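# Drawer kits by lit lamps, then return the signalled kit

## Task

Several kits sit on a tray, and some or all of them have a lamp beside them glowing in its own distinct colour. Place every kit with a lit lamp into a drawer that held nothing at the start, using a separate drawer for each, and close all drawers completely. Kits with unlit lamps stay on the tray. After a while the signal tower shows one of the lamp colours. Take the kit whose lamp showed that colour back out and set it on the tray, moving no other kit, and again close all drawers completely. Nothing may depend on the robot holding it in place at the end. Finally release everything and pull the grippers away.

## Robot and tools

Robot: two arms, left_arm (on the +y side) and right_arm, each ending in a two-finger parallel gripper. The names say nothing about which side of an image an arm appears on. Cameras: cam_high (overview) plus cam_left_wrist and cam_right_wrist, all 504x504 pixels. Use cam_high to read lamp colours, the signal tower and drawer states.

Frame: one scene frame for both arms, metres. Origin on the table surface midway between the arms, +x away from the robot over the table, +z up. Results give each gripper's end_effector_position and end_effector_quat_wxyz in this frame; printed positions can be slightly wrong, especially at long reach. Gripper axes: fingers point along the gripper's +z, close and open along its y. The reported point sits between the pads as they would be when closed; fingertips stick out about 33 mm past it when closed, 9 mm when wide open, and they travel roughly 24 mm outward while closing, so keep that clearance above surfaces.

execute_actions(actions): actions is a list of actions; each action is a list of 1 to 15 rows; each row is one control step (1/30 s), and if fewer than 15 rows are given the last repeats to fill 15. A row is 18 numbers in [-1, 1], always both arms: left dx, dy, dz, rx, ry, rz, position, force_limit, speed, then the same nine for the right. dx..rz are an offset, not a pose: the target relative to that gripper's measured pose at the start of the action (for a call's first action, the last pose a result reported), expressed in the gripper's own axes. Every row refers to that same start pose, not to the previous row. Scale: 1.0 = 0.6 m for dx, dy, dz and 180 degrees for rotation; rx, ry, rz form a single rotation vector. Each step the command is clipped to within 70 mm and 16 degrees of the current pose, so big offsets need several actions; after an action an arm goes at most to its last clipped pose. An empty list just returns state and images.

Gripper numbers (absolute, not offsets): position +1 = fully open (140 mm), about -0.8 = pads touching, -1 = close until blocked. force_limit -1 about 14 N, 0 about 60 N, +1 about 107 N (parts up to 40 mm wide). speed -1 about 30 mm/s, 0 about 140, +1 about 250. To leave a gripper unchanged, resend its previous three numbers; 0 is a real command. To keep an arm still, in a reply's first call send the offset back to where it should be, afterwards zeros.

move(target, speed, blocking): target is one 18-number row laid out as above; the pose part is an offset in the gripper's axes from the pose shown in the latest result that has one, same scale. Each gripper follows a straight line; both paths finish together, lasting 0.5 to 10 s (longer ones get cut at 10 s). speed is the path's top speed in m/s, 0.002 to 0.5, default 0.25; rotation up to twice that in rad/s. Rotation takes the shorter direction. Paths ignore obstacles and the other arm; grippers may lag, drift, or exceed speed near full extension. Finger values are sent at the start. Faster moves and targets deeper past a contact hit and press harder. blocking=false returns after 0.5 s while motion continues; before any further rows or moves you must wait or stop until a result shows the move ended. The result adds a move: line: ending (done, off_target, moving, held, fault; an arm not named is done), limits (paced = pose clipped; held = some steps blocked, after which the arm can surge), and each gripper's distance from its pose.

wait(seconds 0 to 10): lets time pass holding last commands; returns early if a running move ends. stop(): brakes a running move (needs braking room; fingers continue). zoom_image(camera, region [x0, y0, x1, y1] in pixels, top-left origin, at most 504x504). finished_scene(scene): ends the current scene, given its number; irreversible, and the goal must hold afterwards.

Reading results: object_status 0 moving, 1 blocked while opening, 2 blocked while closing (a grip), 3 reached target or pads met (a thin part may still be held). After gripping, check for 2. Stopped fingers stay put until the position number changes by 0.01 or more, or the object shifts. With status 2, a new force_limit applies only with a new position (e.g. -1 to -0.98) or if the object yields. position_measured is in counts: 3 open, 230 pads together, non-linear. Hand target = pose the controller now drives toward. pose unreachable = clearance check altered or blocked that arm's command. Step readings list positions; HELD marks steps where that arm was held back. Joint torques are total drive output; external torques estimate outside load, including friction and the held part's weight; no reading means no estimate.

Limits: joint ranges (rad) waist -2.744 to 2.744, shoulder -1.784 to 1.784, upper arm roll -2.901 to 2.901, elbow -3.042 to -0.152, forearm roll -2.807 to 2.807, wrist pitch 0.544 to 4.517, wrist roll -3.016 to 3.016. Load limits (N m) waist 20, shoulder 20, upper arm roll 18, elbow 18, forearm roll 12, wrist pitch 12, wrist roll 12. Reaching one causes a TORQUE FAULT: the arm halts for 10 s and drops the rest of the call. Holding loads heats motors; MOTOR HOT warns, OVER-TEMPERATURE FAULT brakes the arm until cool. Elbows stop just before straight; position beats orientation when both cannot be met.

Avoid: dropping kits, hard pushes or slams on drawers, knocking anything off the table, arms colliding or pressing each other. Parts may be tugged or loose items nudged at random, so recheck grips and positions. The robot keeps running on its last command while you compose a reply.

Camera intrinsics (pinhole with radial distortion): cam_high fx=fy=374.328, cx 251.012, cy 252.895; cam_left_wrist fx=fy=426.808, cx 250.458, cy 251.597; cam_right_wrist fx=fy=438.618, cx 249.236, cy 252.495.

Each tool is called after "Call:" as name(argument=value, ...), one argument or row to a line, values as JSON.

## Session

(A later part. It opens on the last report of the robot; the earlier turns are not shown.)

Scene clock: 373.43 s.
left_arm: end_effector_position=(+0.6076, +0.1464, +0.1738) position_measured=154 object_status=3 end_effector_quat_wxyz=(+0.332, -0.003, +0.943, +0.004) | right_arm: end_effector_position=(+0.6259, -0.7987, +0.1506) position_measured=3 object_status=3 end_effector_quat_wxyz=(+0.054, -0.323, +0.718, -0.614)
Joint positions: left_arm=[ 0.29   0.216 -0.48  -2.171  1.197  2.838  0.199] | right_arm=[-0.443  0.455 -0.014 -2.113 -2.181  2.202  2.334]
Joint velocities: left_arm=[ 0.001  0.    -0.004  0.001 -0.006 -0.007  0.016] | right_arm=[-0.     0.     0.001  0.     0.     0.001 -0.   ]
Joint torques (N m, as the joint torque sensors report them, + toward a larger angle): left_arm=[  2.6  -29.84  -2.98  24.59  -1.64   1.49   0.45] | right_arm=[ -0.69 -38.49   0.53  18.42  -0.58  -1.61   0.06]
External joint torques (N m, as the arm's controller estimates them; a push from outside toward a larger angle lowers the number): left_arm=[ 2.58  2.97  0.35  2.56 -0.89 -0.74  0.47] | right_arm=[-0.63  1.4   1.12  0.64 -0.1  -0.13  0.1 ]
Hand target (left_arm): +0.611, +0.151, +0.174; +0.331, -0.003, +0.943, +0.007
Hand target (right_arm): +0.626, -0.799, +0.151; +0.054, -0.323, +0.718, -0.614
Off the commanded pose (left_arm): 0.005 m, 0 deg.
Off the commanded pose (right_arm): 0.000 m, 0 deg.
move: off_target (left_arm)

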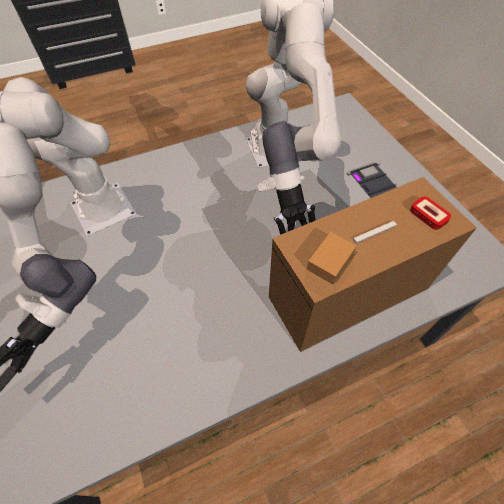

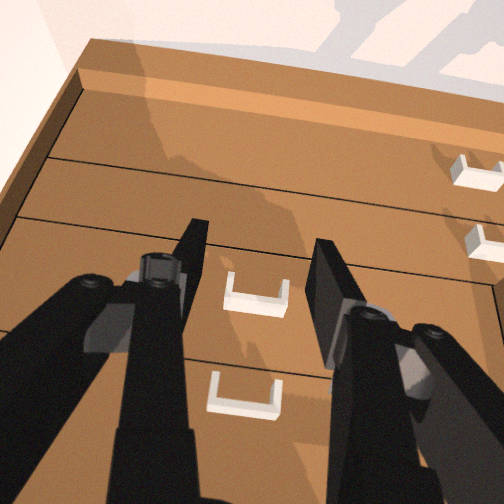

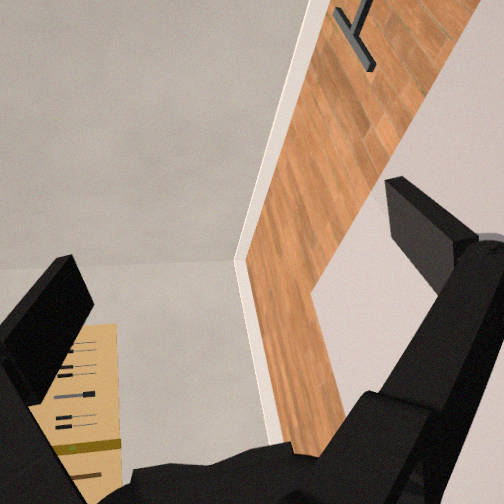

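Call:
move(
  target=[-0.001,0.002,-0.008,0,0,0,-0.2,0.3,0,0,0,0,0,0,0,1,0,0],
  speed=0.02,
)

Call:
move(
  target=[0,0,0,0,0,0,-1,0.5,-0.5,0,0,0,0,0,0,1,0,0],
)

Call:
move(
  target=[0.045,0,-0.036,0,0,0,-1,0.5,-0.5,0,0,0,0,0,0,1,0,0],
  speed=0.04,
)

Scene clock: 376.33 s.
left_arm: end_effector_position=(+0.6058, +0.1478, +0.1779) position_measured=154 object_status=3 end_effector_quat_wxyz=(+0.333, -0.004, +0.943, +0.005) | right_arm: end_effector_position=(+0.6259, -0.7987, +0.1506) position_measured=3 object_status=3 end_effector_quat_wxyz=(+0.054, -0.323, +0.718, -0.614)
Joint positions: left_arm=[ 0.291  0.201 -0.481 -2.18   1.181  2.838  0.21 ] | right_arm=[-0.443  0.455 -0.014 -2.113 -2.181  2.202  2.334]
Joint velocities: left_arm=[-0.001 -0.     0.    -0.003 -0.012  0.002  0.007] | right_arm=[ 0.002  0.    -0.    -0.     0.001 -0.    -0.003]
Joint torques (N m, as the joint torque sensors report them, + toward a larger angle): left_arm=[  1.8  -32.94  -3.77  20.52  -1.75   2.69   0.24] | right_arm=[ -0.46 -38.69   0.5   18.59  -0.59  -1.58   0.04]
External joint torques (N m, as the arm's controller estimates them; a push from outside toward a larger angle lowers the number): left_arm=[ 1.7  -0.69 -0.76 -1.53 -1.    0.46  0.25] | right_arm=[-0.6   1.29  0.91  0.73 -0.11 -0.11  0.08]
Hand target (left_arm): +0.605, +0.148, +0.178; +0.332, -0.003, +0.943, +0.004
Hand target (right_arm): +0.626, -0.799, +0.151; +0.054, -0.323, +0.718, -0.614
Off the commanded pose (left_arm): 0.001 m, 0 deg.
Off the commanded pose (right_arm): 0.000 m, 0 deg.
move: done

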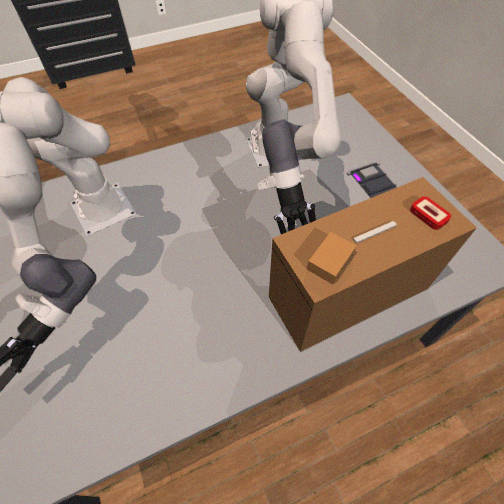

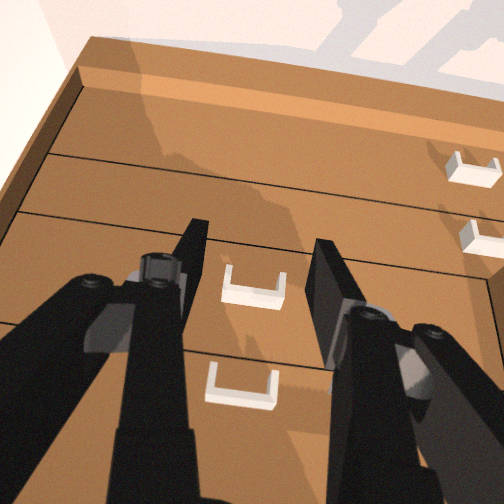

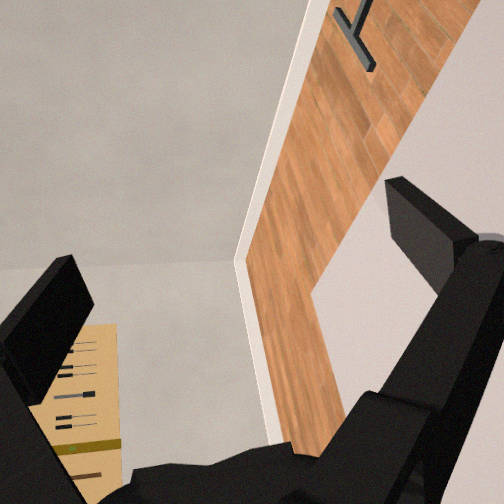

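Scene clock: 376.87 s.
left_arm: end_effector_position=(+0.6058, +0.1476, +0.1781) position_measured=195 object_status=2 end_effector_quat_wxyz=(+0.333, -0.004, +0.943, +0.005) | right_arm: end_effector_position=(+0.6259, -0.7987, +0.1506) position_measured=3 object_status=3 end_effector_quat_wxyz=(+0.054, -0.323, +0.718, -0.614)
Joint positions: left_arm=[ 0.291  0.201 -0.481 -2.18   1.181  2.838  0.21 ] | right_arm=[-0.443  0.455 -0.014 -2.113 -2.181  2.202  2.334]
Joint velocities: left_arm=[-0.     0.001 -0.    -0.001  0.001 -0.     0.001] | right_arm=[-0.001 -0.001 -0.001 -0.001 -0.    -0.    -0.   ]
Joint torques (N m, as the joint torque sensors report them, + toward a larger angle): left_arm=[  0.47 -31.11  -2.91  22.14  -0.78   2.22   0.04] | right_arm=[ -0.47 -38.54   0.36  18.36  -0.58  -1.59   0.03]
External joint torques (N m, as the arm's controller estimates them; a push from outside toward a larger angle lowers the number): left_arm=[ 0.49  1.25  0.22  0.08 -0.03 -0.01  0.06] | right_arm=[-0.48  1.36  0.88  0.54 -0.1  -0.11  0.07]
Hand target (left_arm): +0.606, +0.148, +0.178; +0.333, -0.004, +0.943, +0.005
Hand target (right_arm): +0.626, -0.799, +0.151; +0.054, -0.323, +0.718, -0.614
Off the commanded pose (left_arm): 0.000 m, 0 deg.
Off the commanded pose (right_arm): 0.000 m, 0 deg.
move: done

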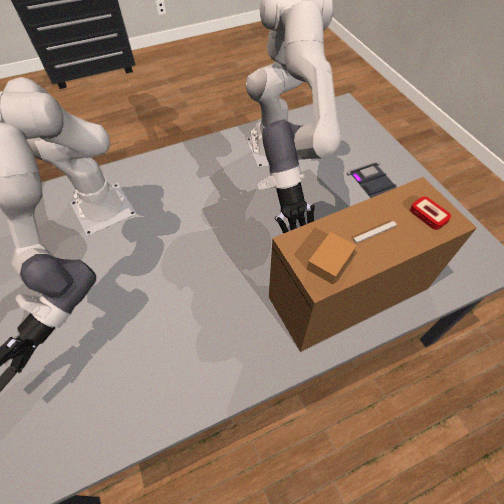

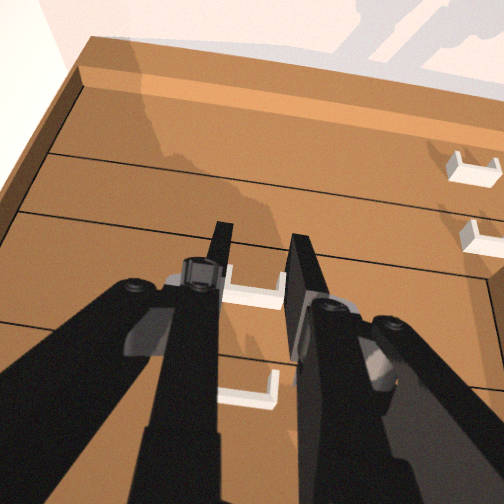

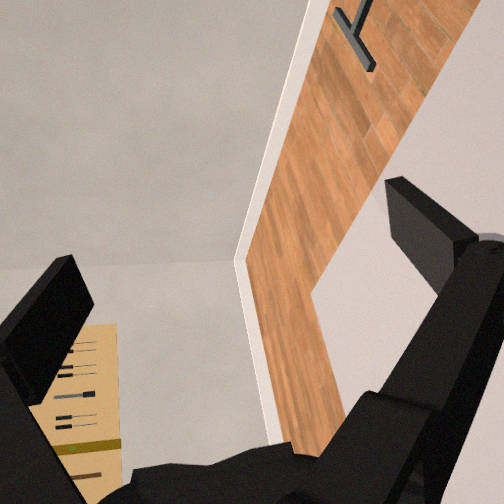

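Scene clock: 378.03 s.
left_arm: end_effector_position=(+0.5722, +0.1464, +0.1781) position_measured=195 object_status=2 end_effector_quat_wxyz=(+0.332, -0.002, +0.943, +0.004) | right_arm: end_effector_position=(+0.6259, -0.7987, +0.1506) position_measured=3 object_status=3 end_effector_quat_wxyz=(+0.054, -0.323, +0.718, -0.614)
Joint positions: left_arm=[ 0.289  0.113 -0.487 -2.281  1.187  2.865  0.167] | right_arm=[-0.443  0.455 -0.014 -2.113 -2.181  2.202  2.334]
Joint velocities: left_arm=[-0.001 -0.002  0.    -0.005  0.005  0.002 -0.018] | right_arm=[-0.  0.  0.  0.  0.  0.  0.]
Joint torques (N m, as the joint torque sensors report them, + toward a larger angle): left_arm=[  0.34 -30.06  -2.08  19.82   0.06   2.16  -0.03] | right_arm=[ -0.31 -38.44   0.66  18.37  -0.6   -1.59   0.04]
External joint torques (N m, as the arm's controller estimates them; a push from outside toward a larger angle lowers the number): left_arm=[ 0.3  -0.9  -0.37 -2.07  0.91 -0.01 -0.01] | right_arm=[-0.36  1.5   1.15  0.55 -0.12 -0.12  0.08]
Hand target (left_arm): +0.571, +0.147, +0.178; +0.333, -0.004, +0.943, +0.005
Hand target (right_arm): +0.626, -0.799, +0.151; +0.054, -0.323, +0.718, -0.614
Off the commanded pose (left_arm): 0.001 m, 0 deg.
Off the commanded pose (right_arm): 0.000 m, 0 deg.
move: done

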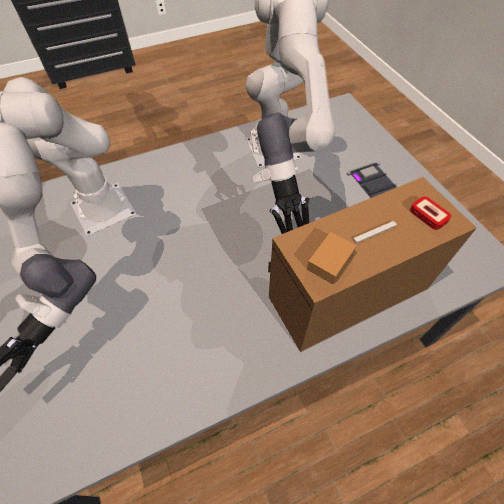

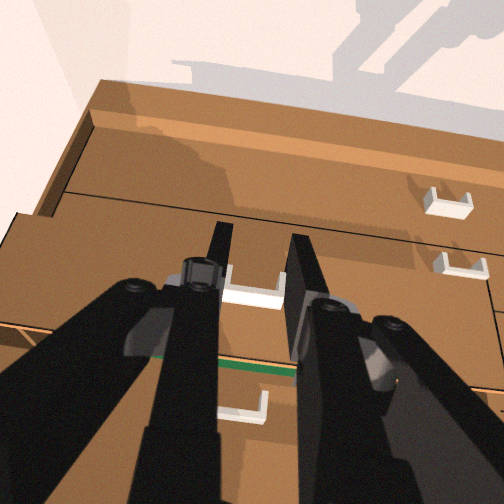

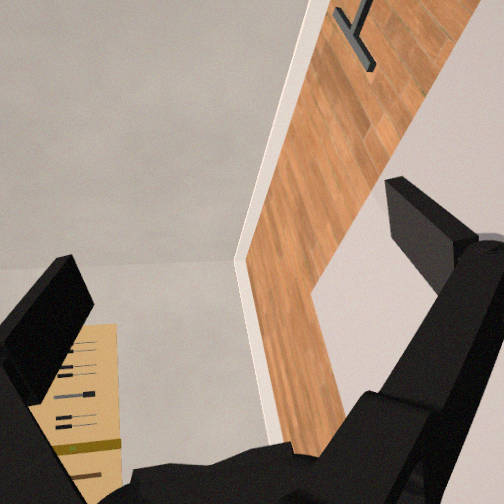

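Call:
move(
  target=[0.142,-0.005,-0.114,0,0,0,-1,0.5,-0.5,0,0,0,0,0,0,1,0,0],
  speed=0.06,
)

Call:
move(
  target=[0,0,0,0,0,0,0.3,0.3,0,0,0,0,0,0,0,1,0,0],
)

Call:
move(
  target=[-0.06,0,-0.08,0,0.07,0,0.3,0.3,0,0,0,0,0,0,0,1,0,0],
  speed=0.1,
)

Call:
move(
  target=[-0.09,0,0.03,0,0.145,0,0.3,0.3,0,0,0,0,0,0,0,1,0,0],
  speed=0.15,
)

Scene clock: 383.23 s.
left_arm: end_effector_position=(+0.4631, +0.1423, +0.1777) position_measured=195 object_status=2 end_effector_quat_wxyz=(+0.332, -0.002, +0.943, +0.006) | right_arm: end_effector_position=(+0.6259, -0.7987, +0.1506) position_measured=3 object_status=3 end_effector_quat_wxyz=(+0.054, -0.323, +0.718, -0.614)
Joint positions: left_arm=[ 0.237 -0.192 -0.514 -2.596  1.102  2.936  0.101] | right_arm=[-0.443  0.455 -0.014 -2.113 -2.181  2.202  2.334]
Joint velocities: left_arm=[-0.004 -0.002  0.003 -0.003 -0.014  0.001  0.008] | right_arm=[-0.001  0.001  0.001 -0.001  0.    -0.    -0.001]
Joint torques (N m, as the joint torque sensors report them, + toward a larger angle): left_arm=[ -0.23 -20.13   3.74  19.39  -2.09   2.36   0.22] | right_arm=[ -0.13 -38.58   0.67  18.49  -0.58  -1.58   0.05]
External joint torques (N m, as the arm's controller estimates them; a push from outside toward a larger angle lowers the number): left_arm=[-0.22 -1.36  1.05 -1.94 -1.03  0.28  0.24] | right_arm=[-0.11  1.23  1.21  0.76 -0.1  -0.11  0.09]
Hand target (left_arm): +0.462, +0.142, +0.178; +0.332, -0.001, +0.943, +0.006
Hand target (right_arm): +0.626, -0.799, +0.151; +0.054, -0.323, +0.718, -0.614
Off the commanded pose (left_arm): 0.000 m, 0 deg.
Off the commanded pose (right_arm): 0.000 m, 0 deg.
move: done

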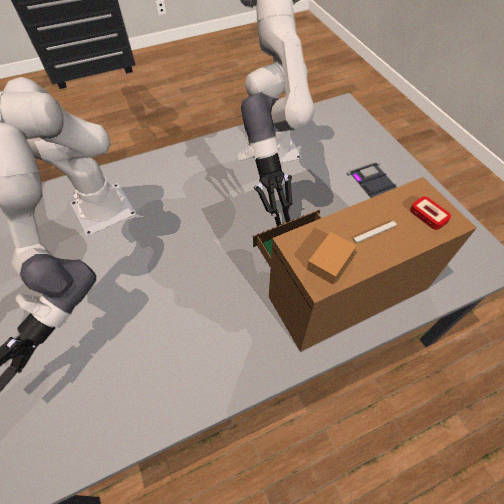

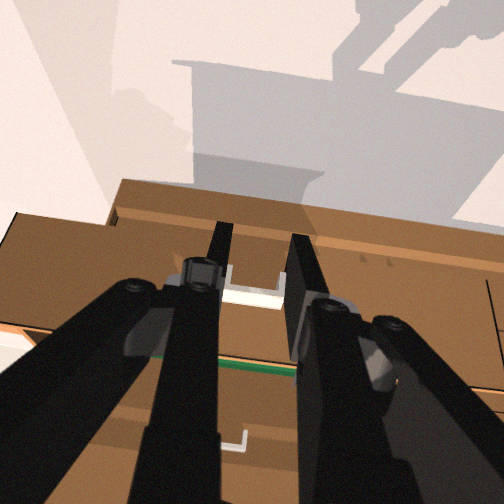

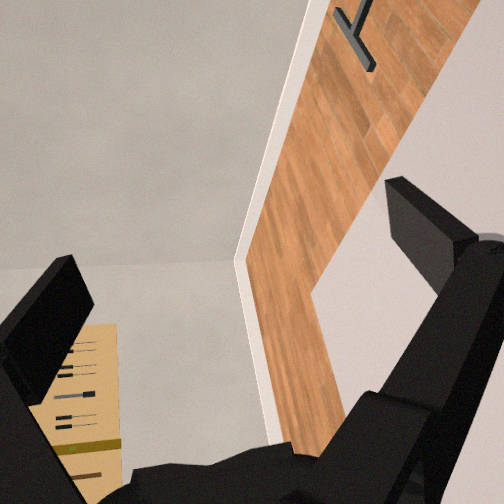

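Scene clock: 383.93 s.
left_arm: end_effector_position=(+0.4630, +0.1424, +0.1775) position_measured=91 object_status=3 end_effector_quat_wxyz=(+0.331, -0.002, +0.943, +0.006) | right_arm: end_effector_position=(+0.6259, -0.7987, +0.1506) position_measured=3 object_status=3 end_effector_quat_wxyz=(+0.054, -0.323, +0.718, -0.614)
Joint positions: left_arm=[ 0.237 -0.192 -0.514 -2.596  1.102  2.936  0.101] | right_arm=[-0.443  0.455 -0.014 -2.113 -2.181  2.202  2.334]
Joint velocities: left_arm=[ 0.002 -0.     0.001  0.     0.001 -0.    -0.001] | right_arm=[ 0.002  0.    -0.001  0.     0.    -0.     0.   ]
Joint torques (N m, as the joint torque sensors report them, + toward a larger angle): left_arm=[  0.76 -18.95   2.71  21.44  -1.13   2.09   0.04] | right_arm=[ -0.63 -38.65   0.62  18.5   -0.61  -1.6    0.03]
External joint torques (N m, as the arm's controller estimates them; a push from outside toward a larger angle lowers the number): left_arm=[ 0.69 -0.23 -0.08  0.18 -0.05  0.03  0.06] | right_arm=[-0.71  1.27  1.09  0.65 -0.13 -0.13  0.07]
Hand target (left_arm): +0.463, +0.142, +0.178; +0.332, -0.002, +0.943, +0.006
Hand target (right_arm): +0.626, -0.799, +0.151; +0.054, -0.323, +0.718, -0.614
Off the commanded pose (left_arm): 0.000 m, 0 deg.
Off the commanded pose (right_arm): 0.000 m, 0 deg.
move: done

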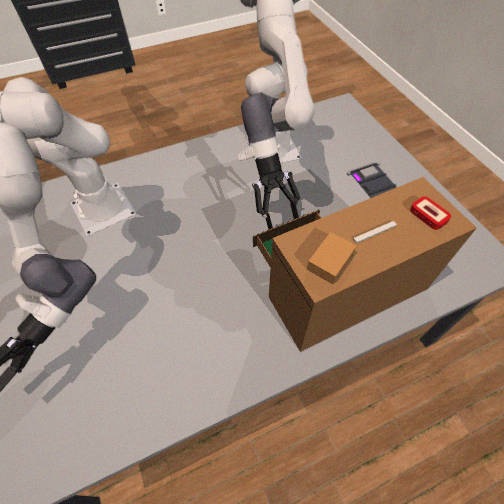

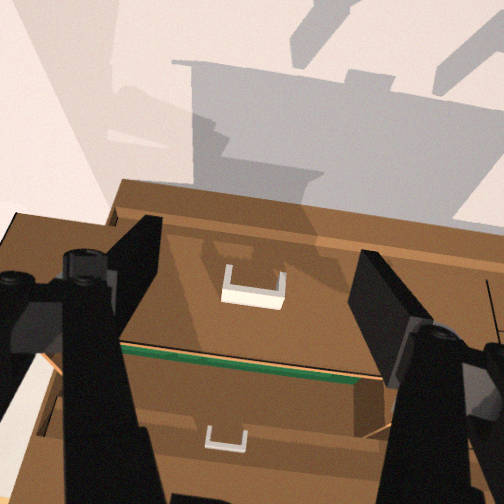

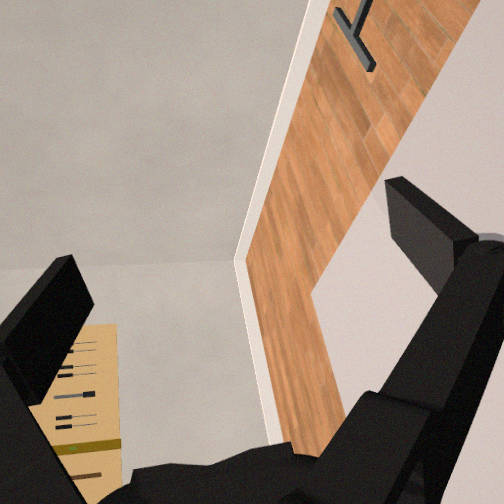

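Scene clock: 386.03 s.
left_arm: end_effector_position=(+0.4608, +0.1437, +0.2378) position_measured=91 object_status=3 end_effector_quat_wxyz=(+0.227, -0.007, +0.974, +0.008) | right_arm: end_effector_position=(+0.6259, -0.7987, +0.1506) position_measured=3 object_status=3 end_effector_quat_wxyz=(+0.054, -0.323, +0.718, -0.614)
Joint positions: left_arm=[-0.294 -0.247 -0.052 -2.455  0.4    2.575  0.776] | right_arm=[-0.443  0.455 -0.014 -2.113 -2.181  2.202  2.334]
Joint velocities: left_arm=[-0.004 -0.001  0.004  0.001 -0.001 -0.003  0.03 ] | right_arm=[-0.    -0.002  0.     0.001 -0.    -0.    -0.001]
Joint torques (N m, as the joint torque sensors report them, + toward a larger angle): left_arm=[ -2.68 -21.41   0.81  25.25  -0.8    2.47   0.28] | right_arm=[ -0.5  -38.47   0.53  18.65  -0.57  -1.59   0.06]
External joint torques (N m, as the arm's controller estimates them; a push from outside toward a larger angle lowers the number): left_arm=[-2.69  1.46  0.57  1.49 -1.12 -0.46  0.29] | right_arm=[-0.45  1.6   1.11  0.73 -0.08 -0.1   0.1 ]
Hand target (left_arm): +0.461, +0.143, +0.238; +0.225, -0.003, +0.974, +0.009
Hand target (right_arm): +0.626, -0.799, +0.151; +0.054, -0.323, +0.718, -0.614
Off the commanded pose (left_arm): 0.002 m, 1 deg.
Off the commanded pose (right_arm): 0.000 m, 0 deg.
move: done

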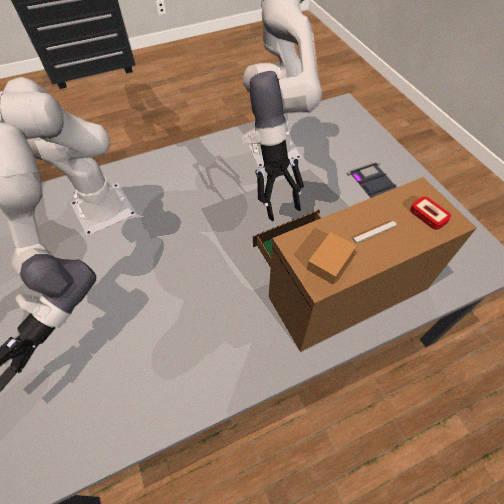

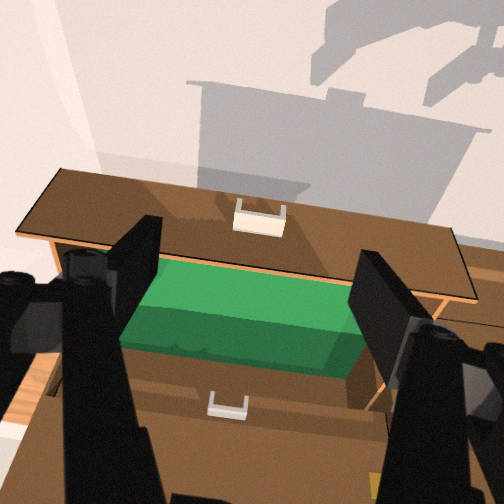

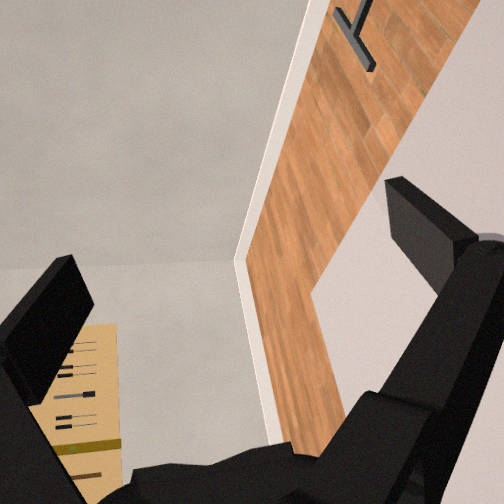

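Scene clock: 388.23 s.
left_arm: end_effector_position=(+0.5169, +0.1468, +0.2445) position_measured=91 object_status=3 end_effector_quat_wxyz=(+0.002, -0.013, +1.000, +0.008) | right_arm: end_effector_position=(+0.6259, -0.7987, +0.1506) position_measured=3 object_status=3 end_effector_quat_wxyz=(+0.054, -0.323, +0.718, -0.614)
Joint positions: left_arm=[-0.305  0.184  0.069 -1.766  0.004  1.947  1.171] | right_arm=[-0.443  0.455 -0.014 -2.113 -2.181  2.202  2.334]
Joint velocities: left_arm=[-0.     0.001 -0.001 -0.    -0.002 -0.014  0.025] | right_arm=[ 0.001 -0.002  0.    -0.    -0.     0.     0.001]
Joint torques (N m, as the joint torque sensors report them, + toward a larger angle): left_arm=[  2.29 -35.37   0.    25.21  -0.45   1.93   0.25] | right_arm=[ -0.46 -38.46   0.67  18.74  -0.59  -1.61   0.03]
External joint torques (N m, as the arm's controller estimates them; a push from outside toward a larger angle lowers the number): left_arm=[ 2.38  2.66 -0.51  0.99 -1.21 -0.49  0.25] | right_arm=[-0.52  1.49  1.15  0.91 -0.11 -0.13  0.07]
Hand target (left_arm): +0.516, +0.146, +0.244; -0.001, -0.009, +1.000, +0.007
Hand target (right_arm): +0.626, -0.799, +0.151; +0.054, -0.323, +0.718, -0.614
Off the commanded pose (left_arm): 0.002 m, 1 deg.
Off the commanded pose (right_arm): 0.000 m, 0 deg.
move: done

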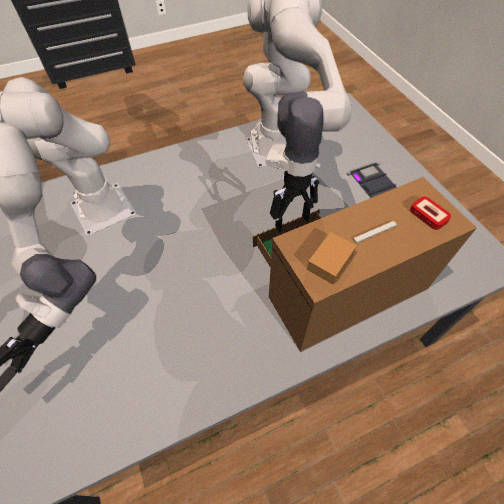

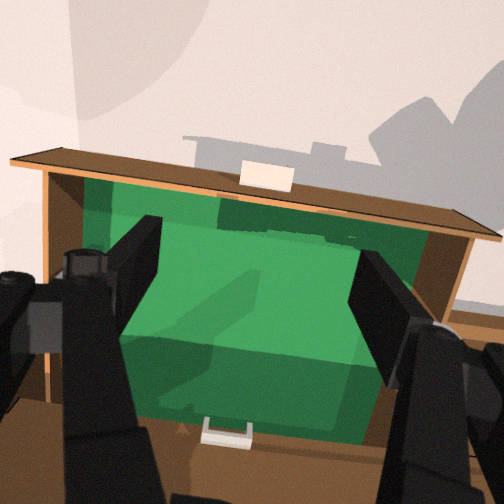

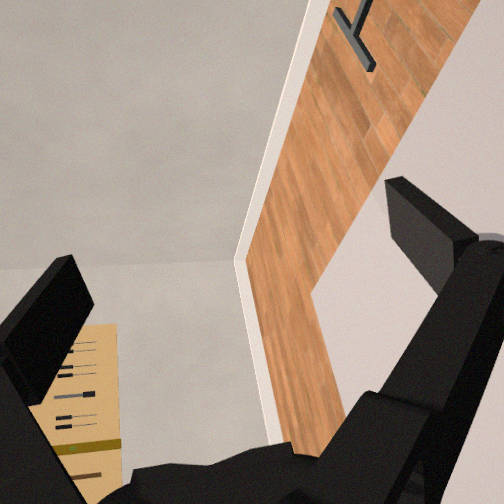

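Call:
move(
  target=[0.4,0.868,0,0.005,0,0.008,0.3,0.3,0,0,0,0,0,0,0,1,0,0],
)

Call:
move(
  target=[0,0,0.26,0,0,0,0.3,0.3,0,0,0,0,0,0,0,1,0,0],
  speed=0.15,
)

Scene clock: 393.20 s.
left_arm: end_effector_position=(+0.2601, +0.6660, +0.2475) position_measured=91 object_status=3 end_effector_quat_wxyz=(-0.004, -0.012, +1.000, +0.003) | right_arm: end_effector_position=(+0.6259, -0.7987, +0.1506) position_measured=3 object_status=3 end_effector_quat_wxyz=(+0.054, -0.323, +0.718, -0.614)
Joint positions: left_arm=[-0.02  -0.539  0.799 -2.363  0.415  1.934  1.959] | right_arm=[-0.443  0.455 -0.014 -2.113 -2.181  2.202  2.334]
Joint velocities: left_arm=[ 0.002 -0.     0.001  0.003  0.    -0.003  0.029] | right_arm=[ 0.     0.001  0.001 -0.001 -0.001 -0.001 -0.   ]
Joint torques (N m, as the joint torque sensors report them, + toward a larger angle): left_arm=[ -0.7   -6.36 -11.79  23.52   1.72   2.     0.4 ] | right_arm=[ -0.48 -38.72   0.48  18.19  -0.6   -1.6    0.07]
External joint torques (N m, as the arm's controller estimates them; a push from outside toward a larger angle lowers the number): left_arm=[-0.8  -0.79 -0.91  0.83  0.92 -0.41  0.4 ] | right_arm=[-0.57  1.08  0.93  0.46 -0.12 -0.14  0.11]
Hand target (left_arm): +0.260, +0.667, +0.248; -0.005, -0.005, +1.000, +0.005
Hand target (right_arm): +0.626, -0.799, +0.151; +0.054, -0.323, +0.718, -0.614
Off the commanded pose (left_arm): 0.007 m, 1 deg.
Off the commanded pose (right_arm): 0.000 m, 0 deg.
move: off_target (left_arm)

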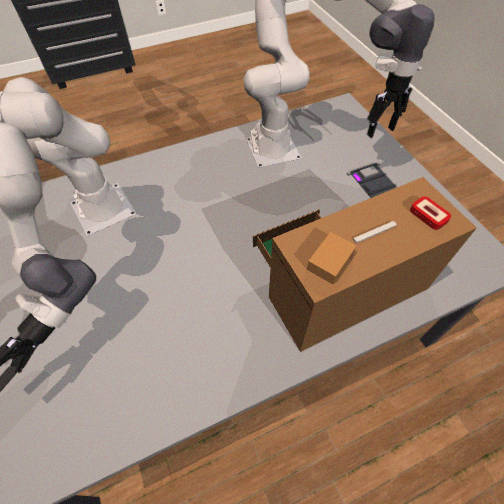

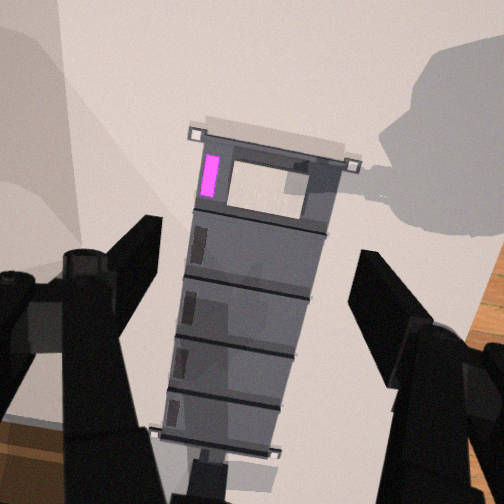

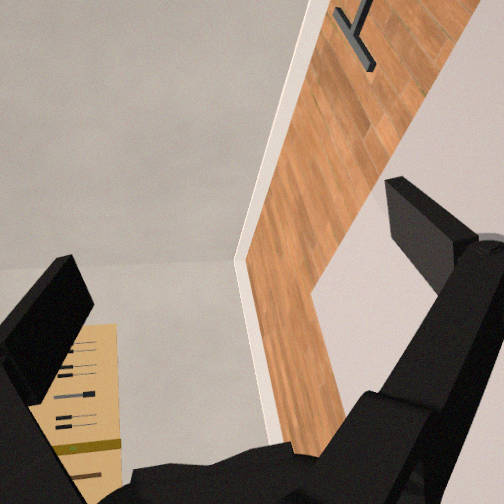

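Scene clock: 394.90 s.
left_arm: end_effector_position=(+0.2601, +0.6620, +0.0896) position_measured=91 object_status=3 end_effector_quat_wxyz=(-0.007, -0.010, +1.000, +0.001) | right_arm: end_effector_position=(+0.6259, -0.7987, +0.1506) position_measured=3 object_status=3 end_effector_quat_wxyz=(+0.054, -0.323, +0.718, -0.614)
Joint positions: left_arm=[-0.201 -0.269  1.109 -2.58   0.381  2.411  2.018] | right_arm=[-0.443  0.455 -0.014 -2.113 -2.181  2.202  2.334]
Joint velocities: left_arm=[-0.02  -0.     0.019 -0.     0.     0.013  0.015] | right_arm=[-0.     0.001  0.    -0.001  0.001  0.     0.   ]
Joint torques (N m, as the joint torque sensors report them, + toward a larger angle): left_arm=[-0.68 -6.47 -6.41 20.62 -0.24  2.8   0.23] | right_arm=[ -0.4  -38.57   0.58  18.57  -0.59  -1.59   0.07]
External joint torques (N m, as the arm's controller estimates them; a push from outside toward a larger angle lowers the number): left_arm=[-0.67 -0.39 -0.04  0.77 -0.81  0.42  0.23] | right_arm=[-0.35  1.39  1.16  0.72 -0.12 -0.1   0.11]
Hand target (left_arm): +0.263, +0.663, +0.090; -0.004, -0.007, +1.000, +0.001
Hand target (right_arm): +0.626, -0.799, +0.151; +0.054, -0.323, +0.718, -0.614
Off the commanded pose (left_arm): 0.006 m, 0 deg.
Off the commanded pose (right_arm): 0.000 m, 0 deg.
move: off_target (left_arm)

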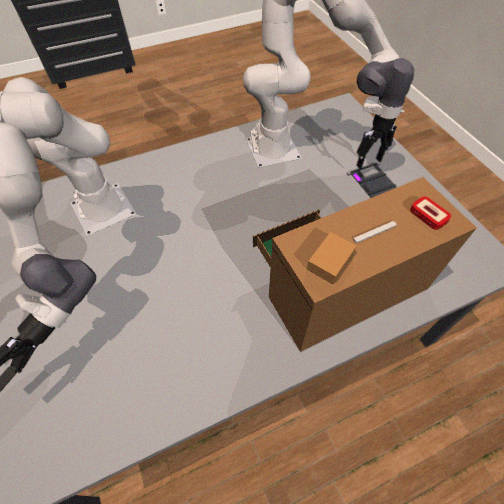

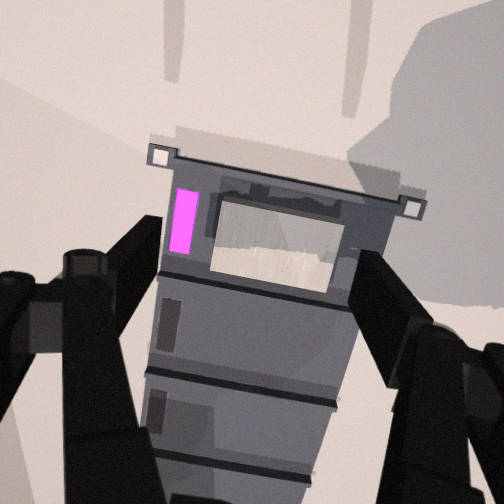

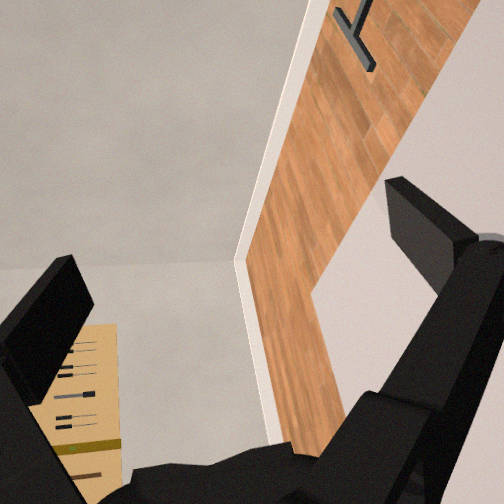

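Call:
move(
  target=[-0.03,0.013,0.03,0,0,0.007,0.3,0.3,0,0,0,0,0,0,0,1,0,0],
  speed=0.06,
)

Call:
move(
  target=[0,0,0.063,0,0,0,0.3,0.3,0,0,0,0,0,0,0,1,0,0],
  speed=0.04,
)

Scene clock: 397.90 s.
left_arm: end_effector_position=(+0.2769, +0.6676, +0.0707) position_measured=91 object_status=3 end_effector_quat_wxyz=(-0.008, -0.003, +1.000, -0.001) | right_arm: end_effector_position=(+0.6259, -0.7987, +0.1506) position_measured=3 object_status=3 end_effector_quat_wxyz=(+0.054, -0.323, +0.718, -0.614)
Joint positions: left_arm=[-0.409 -0.125  1.291 -2.543  0.214  2.484  2.138] | right_arm=[-0.443  0.455 -0.014 -2.113 -2.181  2.202  2.334]
Joint velocities: left_arm=[-0.03  -0.001  0.033  0.004 -0.001  0.     0.036] | right_arm=[-0.001 -0.001  0.     0.001 -0.001 -0.     0.001]
Joint torques (N m, as the joint torque sensors report them, + toward a larger angle): left_arm=[-0.94 -4.07 -3.83 20.23 -0.68  2.71  0.29] | right_arm=[ -0.4  -38.68   0.64  18.46  -0.58  -1.58   0.05]
External joint torques (N m, as the arm's controller estimates them; a push from outside toward a larger angle lowers the number): left_arm=[-1.04  0.41 -0.67  0.65 -1.18  0.34  0.29] | right_arm=[-0.4   1.33  1.18  0.55 -0.1  -0.09  0.09]
Hand target (left_arm): +0.279, +0.669, +0.072; -0.006, +0.002, +1.000, -0.000
Hand target (right_arm): +0.626, -0.799, +0.151; +0.054, -0.323, +0.718, -0.614
Off the commanded pose (left_arm): 0.003 m, 1 deg.
Off the commanded pose (right_arm): 0.000 m, 0 deg.
move: done

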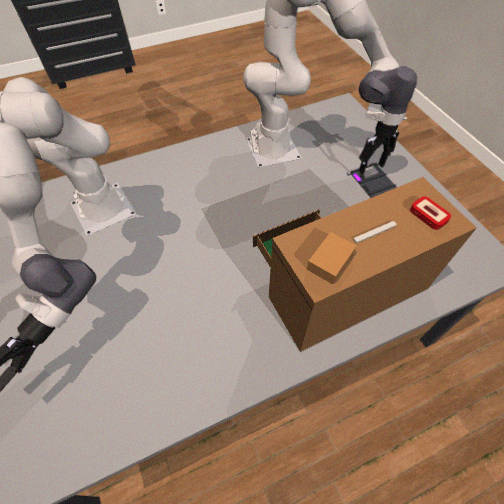

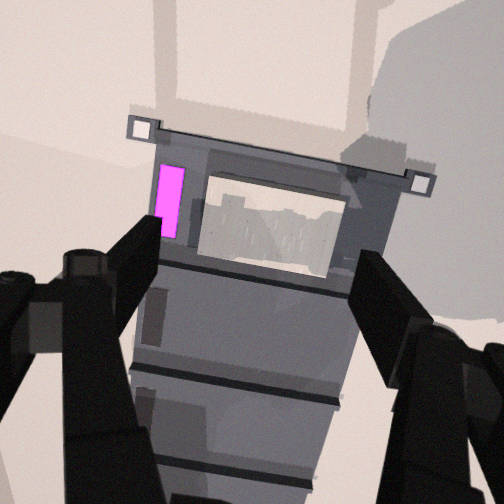

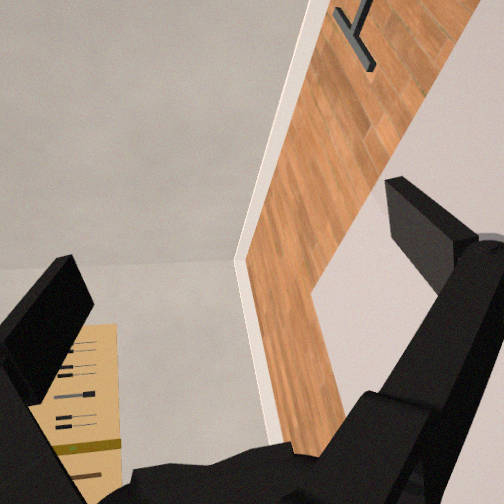

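Scene clock: 399.63 s.
left_arm: end_effector_position=(+0.2778, +0.6641, +0.0309) position_measured=91 object_status=3 end_effector_quat_wxyz=(-0.009, -0.010, +1.000, -0.004) | right_arm: end_effector_position=(+0.6259, -0.7987, +0.1506) position_measured=3 object_status=3 end_effector_quat_wxyz=(+0.054, -0.323, +0.718, -0.614)
Joint positions: left_arm=[-0.306  0.152  1.131 -2.555 -0.255  2.587  2.459] | right_arm=[-0.443  0.455 -0.014 -2.113 -2.181  2.202  2.334]
Joint velocities: left_arm=[ 0.029 -0.006 -0.021  0.005  0.    -0.013  0.028] | right_arm=[-0.001 -0.     0.     0.001 -0.    -0.     0.   ]
Joint torques (N m, as the joint torque sensors report them, + toward a larger angle): left_arm=[  1.55 -11.64   0.34  17.06  -0.18   2.23   0.56] | right_arm=[ -0.42 -38.67   0.44  18.36  -0.6   -1.58   0.01]
External joint torques (N m, as the arm's controller estimates them; a push from outside toward a larger angle lowers the number): left_arm=[ 1.68  1.25 -3.27 -0.49 -0.63 -0.14  0.55] | right_arm=[-0.44  1.37  0.95  0.45 -0.12 -0.1   0.05]
Hand target (left_arm): +0.278, +0.663, +0.031; -0.009, -0.001, +1.000, -0.006
Hand target (right_arm): +0.626, -0.799, +0.151; +0.054, -0.323, +0.718, -0.614
Off the commanded pose (left_arm): 0.004 m, 1 deg.
Off the commanded pose (right_arm): 0.000 m, 0 deg.
move: off_target (left_arm)

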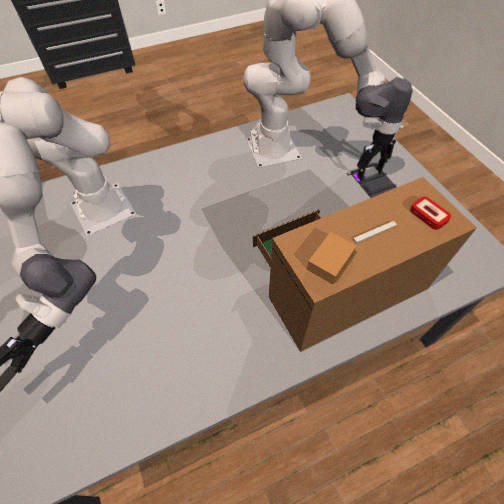

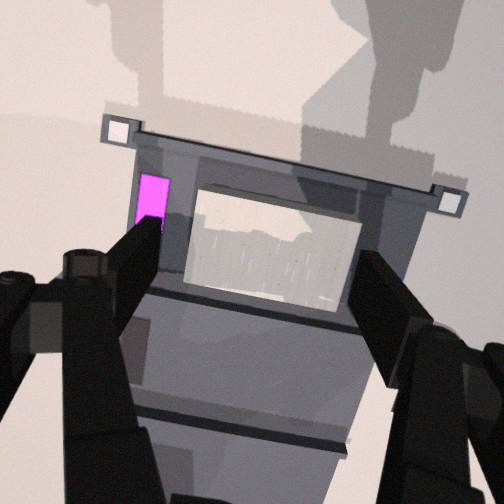

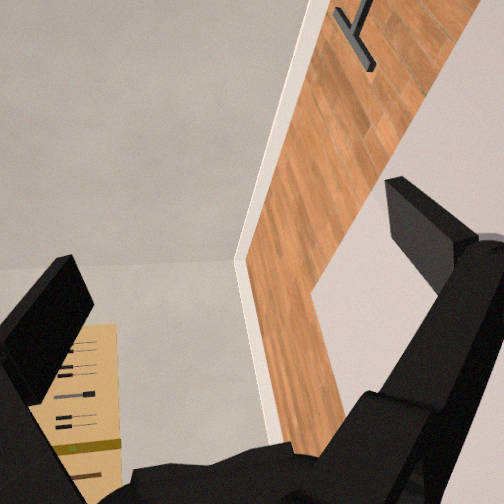

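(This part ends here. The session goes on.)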